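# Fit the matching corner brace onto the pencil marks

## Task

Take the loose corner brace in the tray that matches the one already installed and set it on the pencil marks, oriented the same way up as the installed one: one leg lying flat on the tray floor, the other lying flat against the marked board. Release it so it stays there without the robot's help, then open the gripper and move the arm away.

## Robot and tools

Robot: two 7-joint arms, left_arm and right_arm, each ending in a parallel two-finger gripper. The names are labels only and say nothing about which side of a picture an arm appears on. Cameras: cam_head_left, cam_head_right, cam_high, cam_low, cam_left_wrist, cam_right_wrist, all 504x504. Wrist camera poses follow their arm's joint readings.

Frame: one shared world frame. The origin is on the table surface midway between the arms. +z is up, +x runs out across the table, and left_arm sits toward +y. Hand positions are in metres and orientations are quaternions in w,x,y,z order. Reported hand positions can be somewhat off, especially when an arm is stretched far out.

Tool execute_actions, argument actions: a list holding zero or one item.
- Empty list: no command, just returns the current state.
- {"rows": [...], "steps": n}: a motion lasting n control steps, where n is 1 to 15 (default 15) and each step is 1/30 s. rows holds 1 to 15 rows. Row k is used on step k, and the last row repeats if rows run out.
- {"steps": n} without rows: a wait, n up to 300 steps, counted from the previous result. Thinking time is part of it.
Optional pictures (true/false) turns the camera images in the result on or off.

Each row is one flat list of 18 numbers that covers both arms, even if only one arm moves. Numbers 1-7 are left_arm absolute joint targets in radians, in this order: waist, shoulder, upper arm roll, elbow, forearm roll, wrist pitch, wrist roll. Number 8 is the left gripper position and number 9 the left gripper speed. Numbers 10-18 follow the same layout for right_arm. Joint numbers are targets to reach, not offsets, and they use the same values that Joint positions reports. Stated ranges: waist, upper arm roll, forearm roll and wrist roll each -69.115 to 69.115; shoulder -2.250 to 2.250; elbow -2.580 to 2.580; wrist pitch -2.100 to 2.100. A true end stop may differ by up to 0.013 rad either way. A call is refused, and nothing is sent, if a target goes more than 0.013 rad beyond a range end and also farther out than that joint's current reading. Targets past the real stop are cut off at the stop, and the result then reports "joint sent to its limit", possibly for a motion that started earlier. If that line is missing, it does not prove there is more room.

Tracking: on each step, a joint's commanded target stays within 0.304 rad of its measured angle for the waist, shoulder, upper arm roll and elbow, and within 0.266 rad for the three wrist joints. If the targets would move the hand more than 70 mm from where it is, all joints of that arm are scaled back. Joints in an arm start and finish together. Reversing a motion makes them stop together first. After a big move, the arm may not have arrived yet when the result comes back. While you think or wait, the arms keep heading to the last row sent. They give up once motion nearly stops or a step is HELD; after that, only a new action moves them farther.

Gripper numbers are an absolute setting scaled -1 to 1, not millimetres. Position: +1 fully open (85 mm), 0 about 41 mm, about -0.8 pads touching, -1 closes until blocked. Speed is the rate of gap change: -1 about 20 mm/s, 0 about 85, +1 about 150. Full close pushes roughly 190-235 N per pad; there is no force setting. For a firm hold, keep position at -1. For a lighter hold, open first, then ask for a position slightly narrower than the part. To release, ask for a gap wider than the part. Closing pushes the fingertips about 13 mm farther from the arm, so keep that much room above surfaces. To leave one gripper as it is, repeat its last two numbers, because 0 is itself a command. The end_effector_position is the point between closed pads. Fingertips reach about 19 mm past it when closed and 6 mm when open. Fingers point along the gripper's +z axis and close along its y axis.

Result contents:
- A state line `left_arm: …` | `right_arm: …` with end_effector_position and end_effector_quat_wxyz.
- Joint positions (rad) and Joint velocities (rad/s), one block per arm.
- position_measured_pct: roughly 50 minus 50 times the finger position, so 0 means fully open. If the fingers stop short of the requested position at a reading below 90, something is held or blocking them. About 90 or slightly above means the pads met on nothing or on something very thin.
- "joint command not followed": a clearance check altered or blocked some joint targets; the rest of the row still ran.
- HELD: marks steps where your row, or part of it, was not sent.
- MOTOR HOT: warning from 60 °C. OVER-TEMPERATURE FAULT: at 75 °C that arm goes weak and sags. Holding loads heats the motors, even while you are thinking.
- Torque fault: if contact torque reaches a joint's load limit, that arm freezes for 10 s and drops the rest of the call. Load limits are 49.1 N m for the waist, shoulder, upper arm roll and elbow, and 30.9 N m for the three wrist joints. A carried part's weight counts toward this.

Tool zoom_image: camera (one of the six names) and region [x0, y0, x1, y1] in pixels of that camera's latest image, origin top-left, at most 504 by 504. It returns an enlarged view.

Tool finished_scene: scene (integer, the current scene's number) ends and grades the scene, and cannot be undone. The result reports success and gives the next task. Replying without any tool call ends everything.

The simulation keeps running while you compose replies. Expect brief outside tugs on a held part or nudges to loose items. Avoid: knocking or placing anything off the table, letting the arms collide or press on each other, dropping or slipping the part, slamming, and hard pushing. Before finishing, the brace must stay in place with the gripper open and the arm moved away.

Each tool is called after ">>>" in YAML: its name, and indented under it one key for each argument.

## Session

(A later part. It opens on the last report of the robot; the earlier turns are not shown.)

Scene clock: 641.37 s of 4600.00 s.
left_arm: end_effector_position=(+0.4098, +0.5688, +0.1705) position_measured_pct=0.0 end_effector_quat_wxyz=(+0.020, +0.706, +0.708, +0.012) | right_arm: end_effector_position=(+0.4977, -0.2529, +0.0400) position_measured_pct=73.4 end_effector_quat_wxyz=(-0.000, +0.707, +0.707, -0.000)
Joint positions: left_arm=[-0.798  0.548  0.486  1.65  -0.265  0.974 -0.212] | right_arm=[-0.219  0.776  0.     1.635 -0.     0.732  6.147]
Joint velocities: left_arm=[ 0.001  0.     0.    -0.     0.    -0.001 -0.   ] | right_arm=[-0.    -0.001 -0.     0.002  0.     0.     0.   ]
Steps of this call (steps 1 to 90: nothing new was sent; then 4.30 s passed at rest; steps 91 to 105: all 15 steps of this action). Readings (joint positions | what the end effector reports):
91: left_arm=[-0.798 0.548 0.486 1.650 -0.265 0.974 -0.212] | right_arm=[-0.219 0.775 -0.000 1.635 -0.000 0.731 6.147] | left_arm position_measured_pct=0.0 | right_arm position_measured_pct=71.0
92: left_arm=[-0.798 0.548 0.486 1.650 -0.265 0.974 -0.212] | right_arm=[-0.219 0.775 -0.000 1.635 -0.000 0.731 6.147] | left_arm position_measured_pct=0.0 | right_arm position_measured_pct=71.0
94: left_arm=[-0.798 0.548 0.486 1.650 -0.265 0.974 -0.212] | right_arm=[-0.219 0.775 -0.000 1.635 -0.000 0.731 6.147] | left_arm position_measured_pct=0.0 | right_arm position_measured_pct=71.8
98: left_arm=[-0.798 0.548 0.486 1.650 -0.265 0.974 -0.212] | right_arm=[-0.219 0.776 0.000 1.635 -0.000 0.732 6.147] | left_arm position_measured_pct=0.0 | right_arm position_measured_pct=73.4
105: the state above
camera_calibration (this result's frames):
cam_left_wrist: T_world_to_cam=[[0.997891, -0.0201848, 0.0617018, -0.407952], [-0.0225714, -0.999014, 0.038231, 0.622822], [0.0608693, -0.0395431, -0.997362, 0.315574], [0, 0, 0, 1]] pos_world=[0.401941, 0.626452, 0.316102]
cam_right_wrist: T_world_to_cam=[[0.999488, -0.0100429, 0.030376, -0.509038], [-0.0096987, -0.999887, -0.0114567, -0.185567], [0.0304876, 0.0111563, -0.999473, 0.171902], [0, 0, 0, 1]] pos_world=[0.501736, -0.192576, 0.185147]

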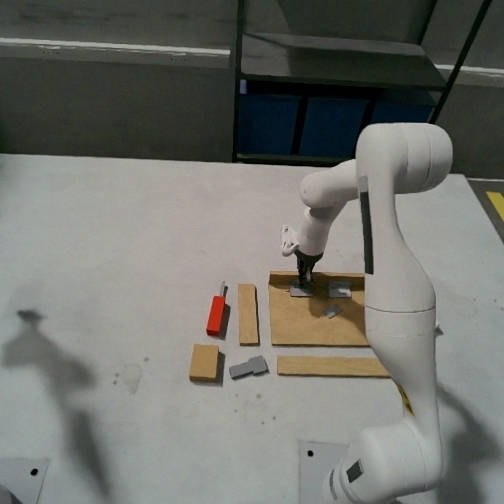

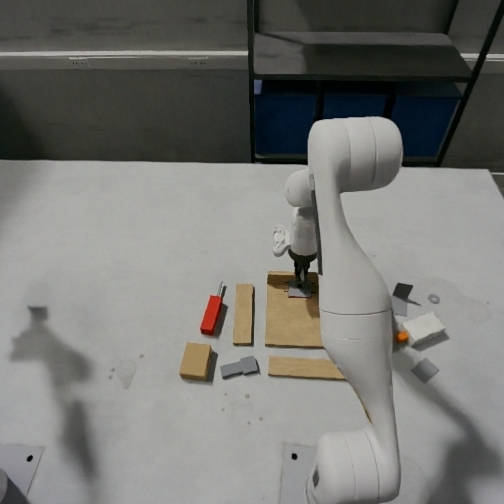

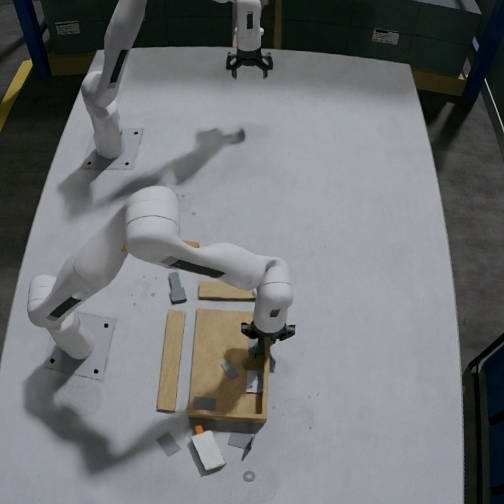

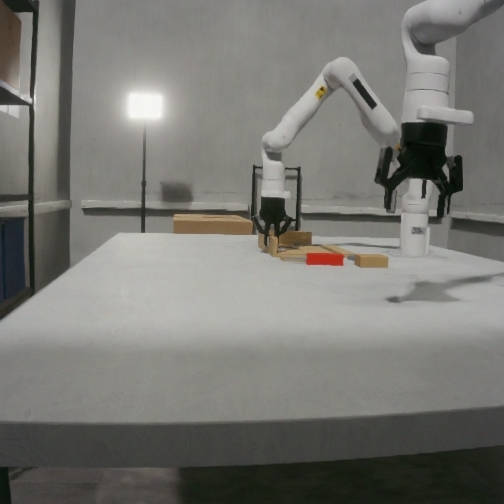

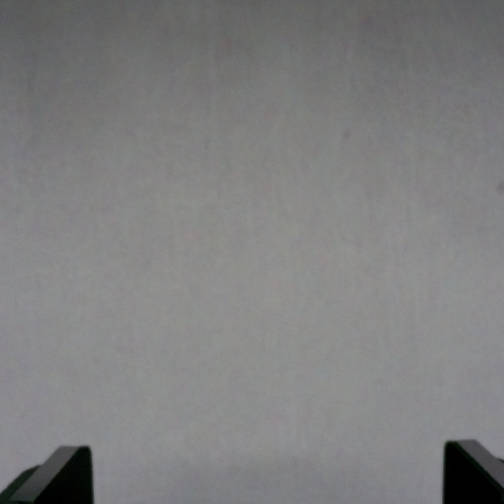

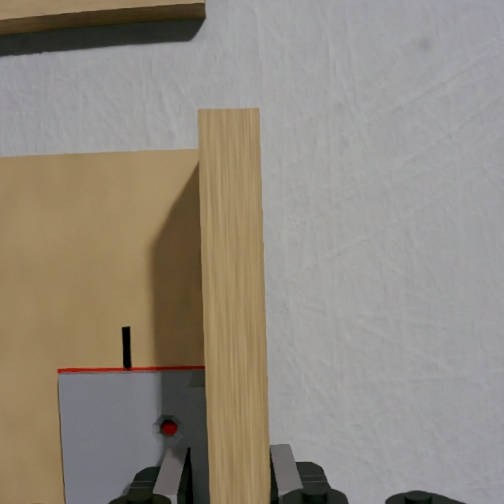

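>>> execute_actions:
  actions:
    - {"rows": [[-0.798, 0.548, 0.486, 1.65, -0.265, 0.974, -0.212, 1, 0, -0.2190, 0.7755, 0, 1.6348, 0, 0.7313, 6.1472, 0.1, 0]], "steps": 10}
  pictures: false

>>> execute_actions:
  actions:
    - {"rows": [[-0.798, 0.548, 0.486, 1.65, -0.265, 0.974, -0.212, 1, 0, -0.2202, 0.6921, 0, 1.6208, 0, 0.8287, 6.1460, 0.1, 0]], "steps": 10}
  pictures: false

>>> execute_actions:
  actions:
    - {"rows": [[-0.798, 0.548, 0.486, 1.65, -0.265, 0.974, -0.212, 1, 0, -0.1305, 0.5324, 0, 1.7117, 0, 0.8975, 6.2357, 0.1, 0]], "steps": 15}
  pictures: false

>>> execute_actions:
  actions:
    - {"steps": 12}

Scene clock: 663.90 s of 4600.00 s.
left_arm: end_effector_position=(+0.4098, +0.5688, +0.1705) position_measured_pct=0.0 end_effector_quat_wxyz=(+0.020, +0.706, +0.708, +0.012) | right_arm: end_effector_position=(+0.4978, -0.2529, +0.0400) position_measured_pct=52.0 end_effector_quat_wxyz=(-0.000, +0.707, +0.707, -0.000)
Joint positions: left_arm=[-0.798  0.548  0.486  1.65  -0.265  0.974 -0.212] | right_arm=[-0.219  0.776 -0.     1.635  0.     0.731  6.147]
Joint velocities: left_arm=[ 0.001 -0.    -0.     0.     0.    -0.001  0.   ] | right_arm=[ 0.    -0.     0.     0.001  0.     0.    -0.   ]
Steps of this call (steps 1 to 15: the robot went on to your last target; steps 16 to 90: nothing new was sent; then 19.20 s passed at rest; steps 91 to 100: all 10 steps of this action). Readings (joint positions | what the end effector reports):
91: left_arm=[-0.798 0.548 0.486 1.650 -0.265 0.974 -0.212] | right_arm=[-0.219 0.776 0.000 1.635 -0.000 0.732 6.147] | left_arm position_measured_pct=0.0 | right_arm position_measured_pct=73.4
92: left_arm=[-0.798 0.548 0.486 1.650 -0.265 0.974 -0.212] | right_arm=[-0.219 0.776 -0.000 1.635 -0.000 0.732 6.147] | left_arm position_measured_pct=0.0 | right_arm position_measured_pct=73.4
94: left_arm=[-0.798 0.548 0.486 1.650 -0.265 0.974 -0.212] | right_arm=[-0.219 0.776 -0.000 1.635 -0.000 0.731 6.147] | left_arm position_measured_pct=0.0 | right_arm position_measured_pct=69.0
98: left_arm=[-0.798 0.548 0.486 1.650 -0.265 0.974 -0.212] | right_arm=[-0.219 0.776 0.000 1.635 0.000 0.731 6.147] | left_arm position_measured_pct=0.0 | right_arm position_measured_pct=57.9
100: the state above

Scene clock: 664.23 s of 4600.00 s.
left_arm: end_effector_position=(+0.4098, +0.5688, +0.1705) position_measured_pct=0.0 end_effector_quat_wxyz=(+0.020, +0.706, +0.708, +0.012) | right_arm: end_effector_position=(+0.4933, -0.2530, +0.0835) position_measured_pct=45.2 end_effector_quat_wxyz=(-0.001, +0.707, +0.707, -0.001)
Joint positions: left_arm=[-0.798  0.548  0.486  1.65  -0.265  0.974 -0.212] | right_arm=[-0.22   0.695  0.     1.62  -0.     0.828  6.146]
Joint velocities: left_arm=[-0.002  0.     0.    -0.    -0.     0.     0.   ] | right_arm=[-0.001 -0.023 -0.     0.007  0.001  0.021 -0.   ]
Steps of this call (steps 1 to 10: all 10 steps of this action). Readings (joint positions | what the end effector reports):
1: left_arm=[-0.798 0.548 0.486 1.650 -0.265 0.974 -0.212] | right_arm=[-0.219 0.775 -0.000 1.635 0.000 0.732 6.147] | left_arm position_measured_pct=0.0 | right_arm position_measured_pct=49.2
2: left_arm=[-0.798 0.548 0.486 1.650 -0.265 0.974 -0.212] | right_arm=[-0.219 0.769 -0.000 1.635 0.000 0.737 6.147] | left_arm position_measured_pct=0.0 | right_arm position_measured_pct=47.2
4: left_arm=[-0.798 0.548 0.486 1.650 -0.265 0.974 -0.212] | right_arm=[-0.220 0.742 -0.000 1.631 0.000 0.766 6.147] | left_arm position_measured_pct=0.0 | right_arm position_measured_pct=45.6
8: left_arm=[-0.798 0.548 0.486 1.650 -0.265 0.974 -0.212] | right_arm=[-0.220 0.698 0.000 1.621 -0.000 0.824 6.146] | left_arm position_measured_pct=0.0 | right_arm position_measured_pct=45.2
10: the state above

Scene clock: 664.73 s of 4600.00 s.
left_arm: end_effector_position=(+0.4098, +0.5688, +0.1705) position_measured_pct=0.0 end_effector_quat_wxyz=(+0.020, +0.706, +0.708, +0.012) | right_arm: end_effector_position=(+0.4543, -0.2991, +0.1388) position_measured_pct=45.2 end_effector_quat_wxyz=(-0.001, +0.706, +0.708, -0.001)
Joint positions: left_arm=[-0.798  0.548  0.486  1.65  -0.265  0.974 -0.212] | right_arm=[-0.132  0.535  0.     1.711 -0.     0.898  6.236]
Joint velocities: left_arm=[ 0.001  0.    -0.    -0.001  0.    -0.    -0.   ] | right_arm=[ 0.012 -0.026 -0.004  0.004 -0.001 -0.     0.001]
Steps of this call (steps 1 to 15: all 15 steps of this action). Readings (joint positions | what the end effector reports):
1: left_arm=[-0.798 0.548 0.486 1.650 -0.265 0.974 -0.212] | right_arm=[-0.219 0.694 -0.000 1.621 -0.000 0.828 6.147] | left_arm position_measured_pct=0.0 | right_arm position_measured_pct=45.2
2: left_arm=[-0.798 0.548 0.486 1.650 -0.265 0.974 -0.212] | right_arm=[-0.216 0.687 -0.001 1.625 -0.000 0.830 6.150] | left_arm position_measured_pct=0.0 | right_arm position_measured_pct=45.2
4: left_arm=[-0.798 0.548 0.486 1.650 -0.265 0.974 -0.212] | right_arm=[-0.200 0.658 -0.002 1.640 -0.001 0.841 6.165] | left_arm position_measured_pct=0.0 | right_arm position_measured_pct=45.2
8: left_arm=[-0.798 0.548 0.486 1.650 -0.265 0.974 -0.212] | right_arm=[-0.150 0.568 0.001 1.690 0.000 0.882 6.216] | left_arm position_measured_pct=0.0 | right_arm position_measured_pct=45.2
15: the state above

Scene clock: 665.13 s of 4600.00 s.
left_arm: end_effector_position=(+0.4098, +0.5688, +0.1705) position_measured_pct=0.0 end_effector_quat_wxyz=(+0.020, +0.706, +0.708, +0.012) | right_arm: end_effector_position=(+0.4546, -0.2997, +0.1400) position_measured_pct=45.2 end_effector_quat_wxyz=(-0.000, +0.707, +0.707, -0.000)
Joint positions: left_arm=[-0.798  0.548  0.486  1.65  -0.265  0.974 -0.212] | right_arm=[-0.131  0.532  0.     1.712  0.     0.897  6.236]
Joint velocities: left_arm=[ 0.001 -0.     0.    -0.001  0.    -0.     0.   ] | right_arm=[ 0.     0.001  0.     0.002 -0.001 -0.    -0.   ]
Steps of this call (steps 1 to 12: the robot went on to your last target). Readings (joint positions | what the end effector reports):
1: left_arm=[-0.798 0.548 0.486 1.650 -0.265 0.974 -0.212] | right_arm=[-0.132 0.534 0.000 1.711 -0.000 0.897 6.236] | left_arm position_measured_pct=0.0 | right_arm position_measured_pct=45.2
2: left_arm=[-0.798 0.548 0.486 1.650 -0.265 0.974 -0.212] | right_arm=[-0.131 0.534 0.000 1.712 -0.000 0.897 6.236] | left_arm position_measured_pct=0.0 | right_arm position_measured_pct=45.2
4: left_arm=[-0.798 0.548 0.486 1.650 -0.265 0.974 -0.212] | right_arm=[-0.131 0.533 0.000 1.712 0.000 0.897 6.236] | left_arm position_measured_pct=0.0 | right_arm position_measured_pct=45.2
8: left_arm=[-0.798 0.548 0.486 1.650 -0.265 0.974 -0.212] | right_arm=[-0.131 0.533 0.000 1.712 0.000 0.897 6.236] | left_arm position_measured_pct=0.0 | right_arm position_measured_pct=45.2
12: the state above
camera_calibration (this result's frames):
cam_left_wrist: T_world_to_cam=[[0.997891, -0.0201846, 0.0617017, -0.407952], [-0.0225713, -0.999014, 0.0382311, 0.622822], [0.0608692, -0.0395431, -0.997362, 0.315574], [0, 0, 0, 1]] pos_world=[0.401941, 0.626452, 0.316101]
cam_right_wrist: T_world_to_cam=[[0.999482, -0.0095278, 0.0307273, -0.469363], [-0.00918281, -0.999893, -0.0113493, -0.2319], [0.0308321, 0.0110613, -0.999463, 0.273481], [0, 0, 0, 1]] pos_world=[0.458559, -0.239373, 0.285124]

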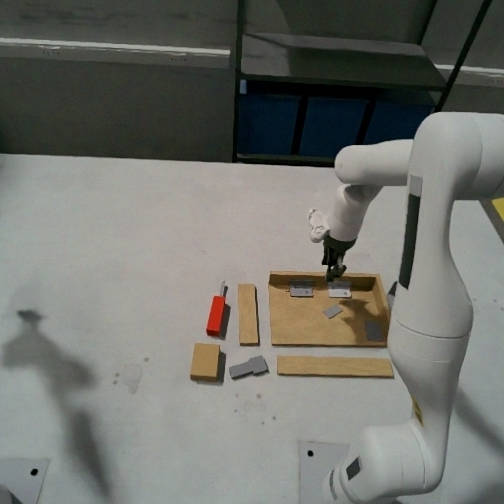

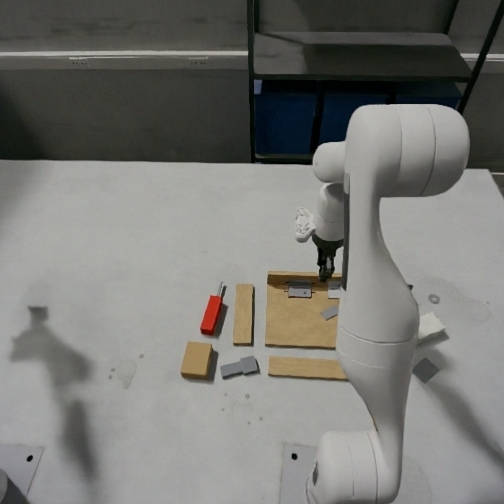

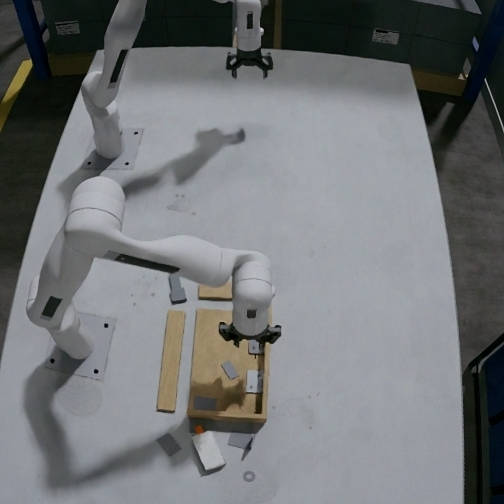

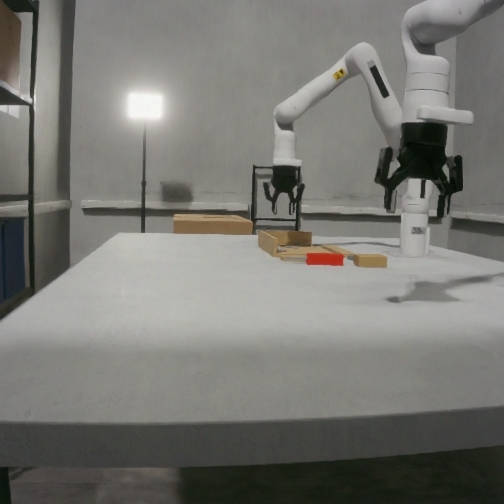

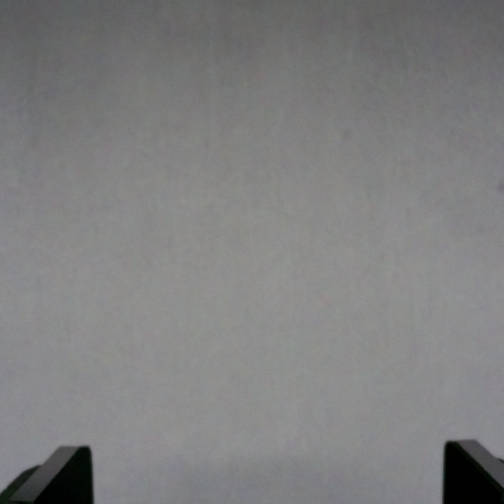

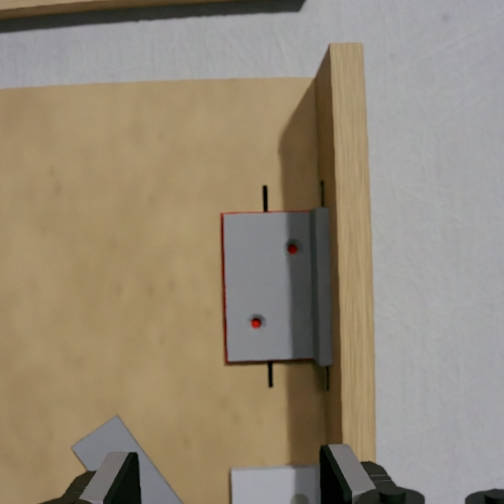

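>>> finished_scene:
  scene: 1

The scene is finished: the task was done.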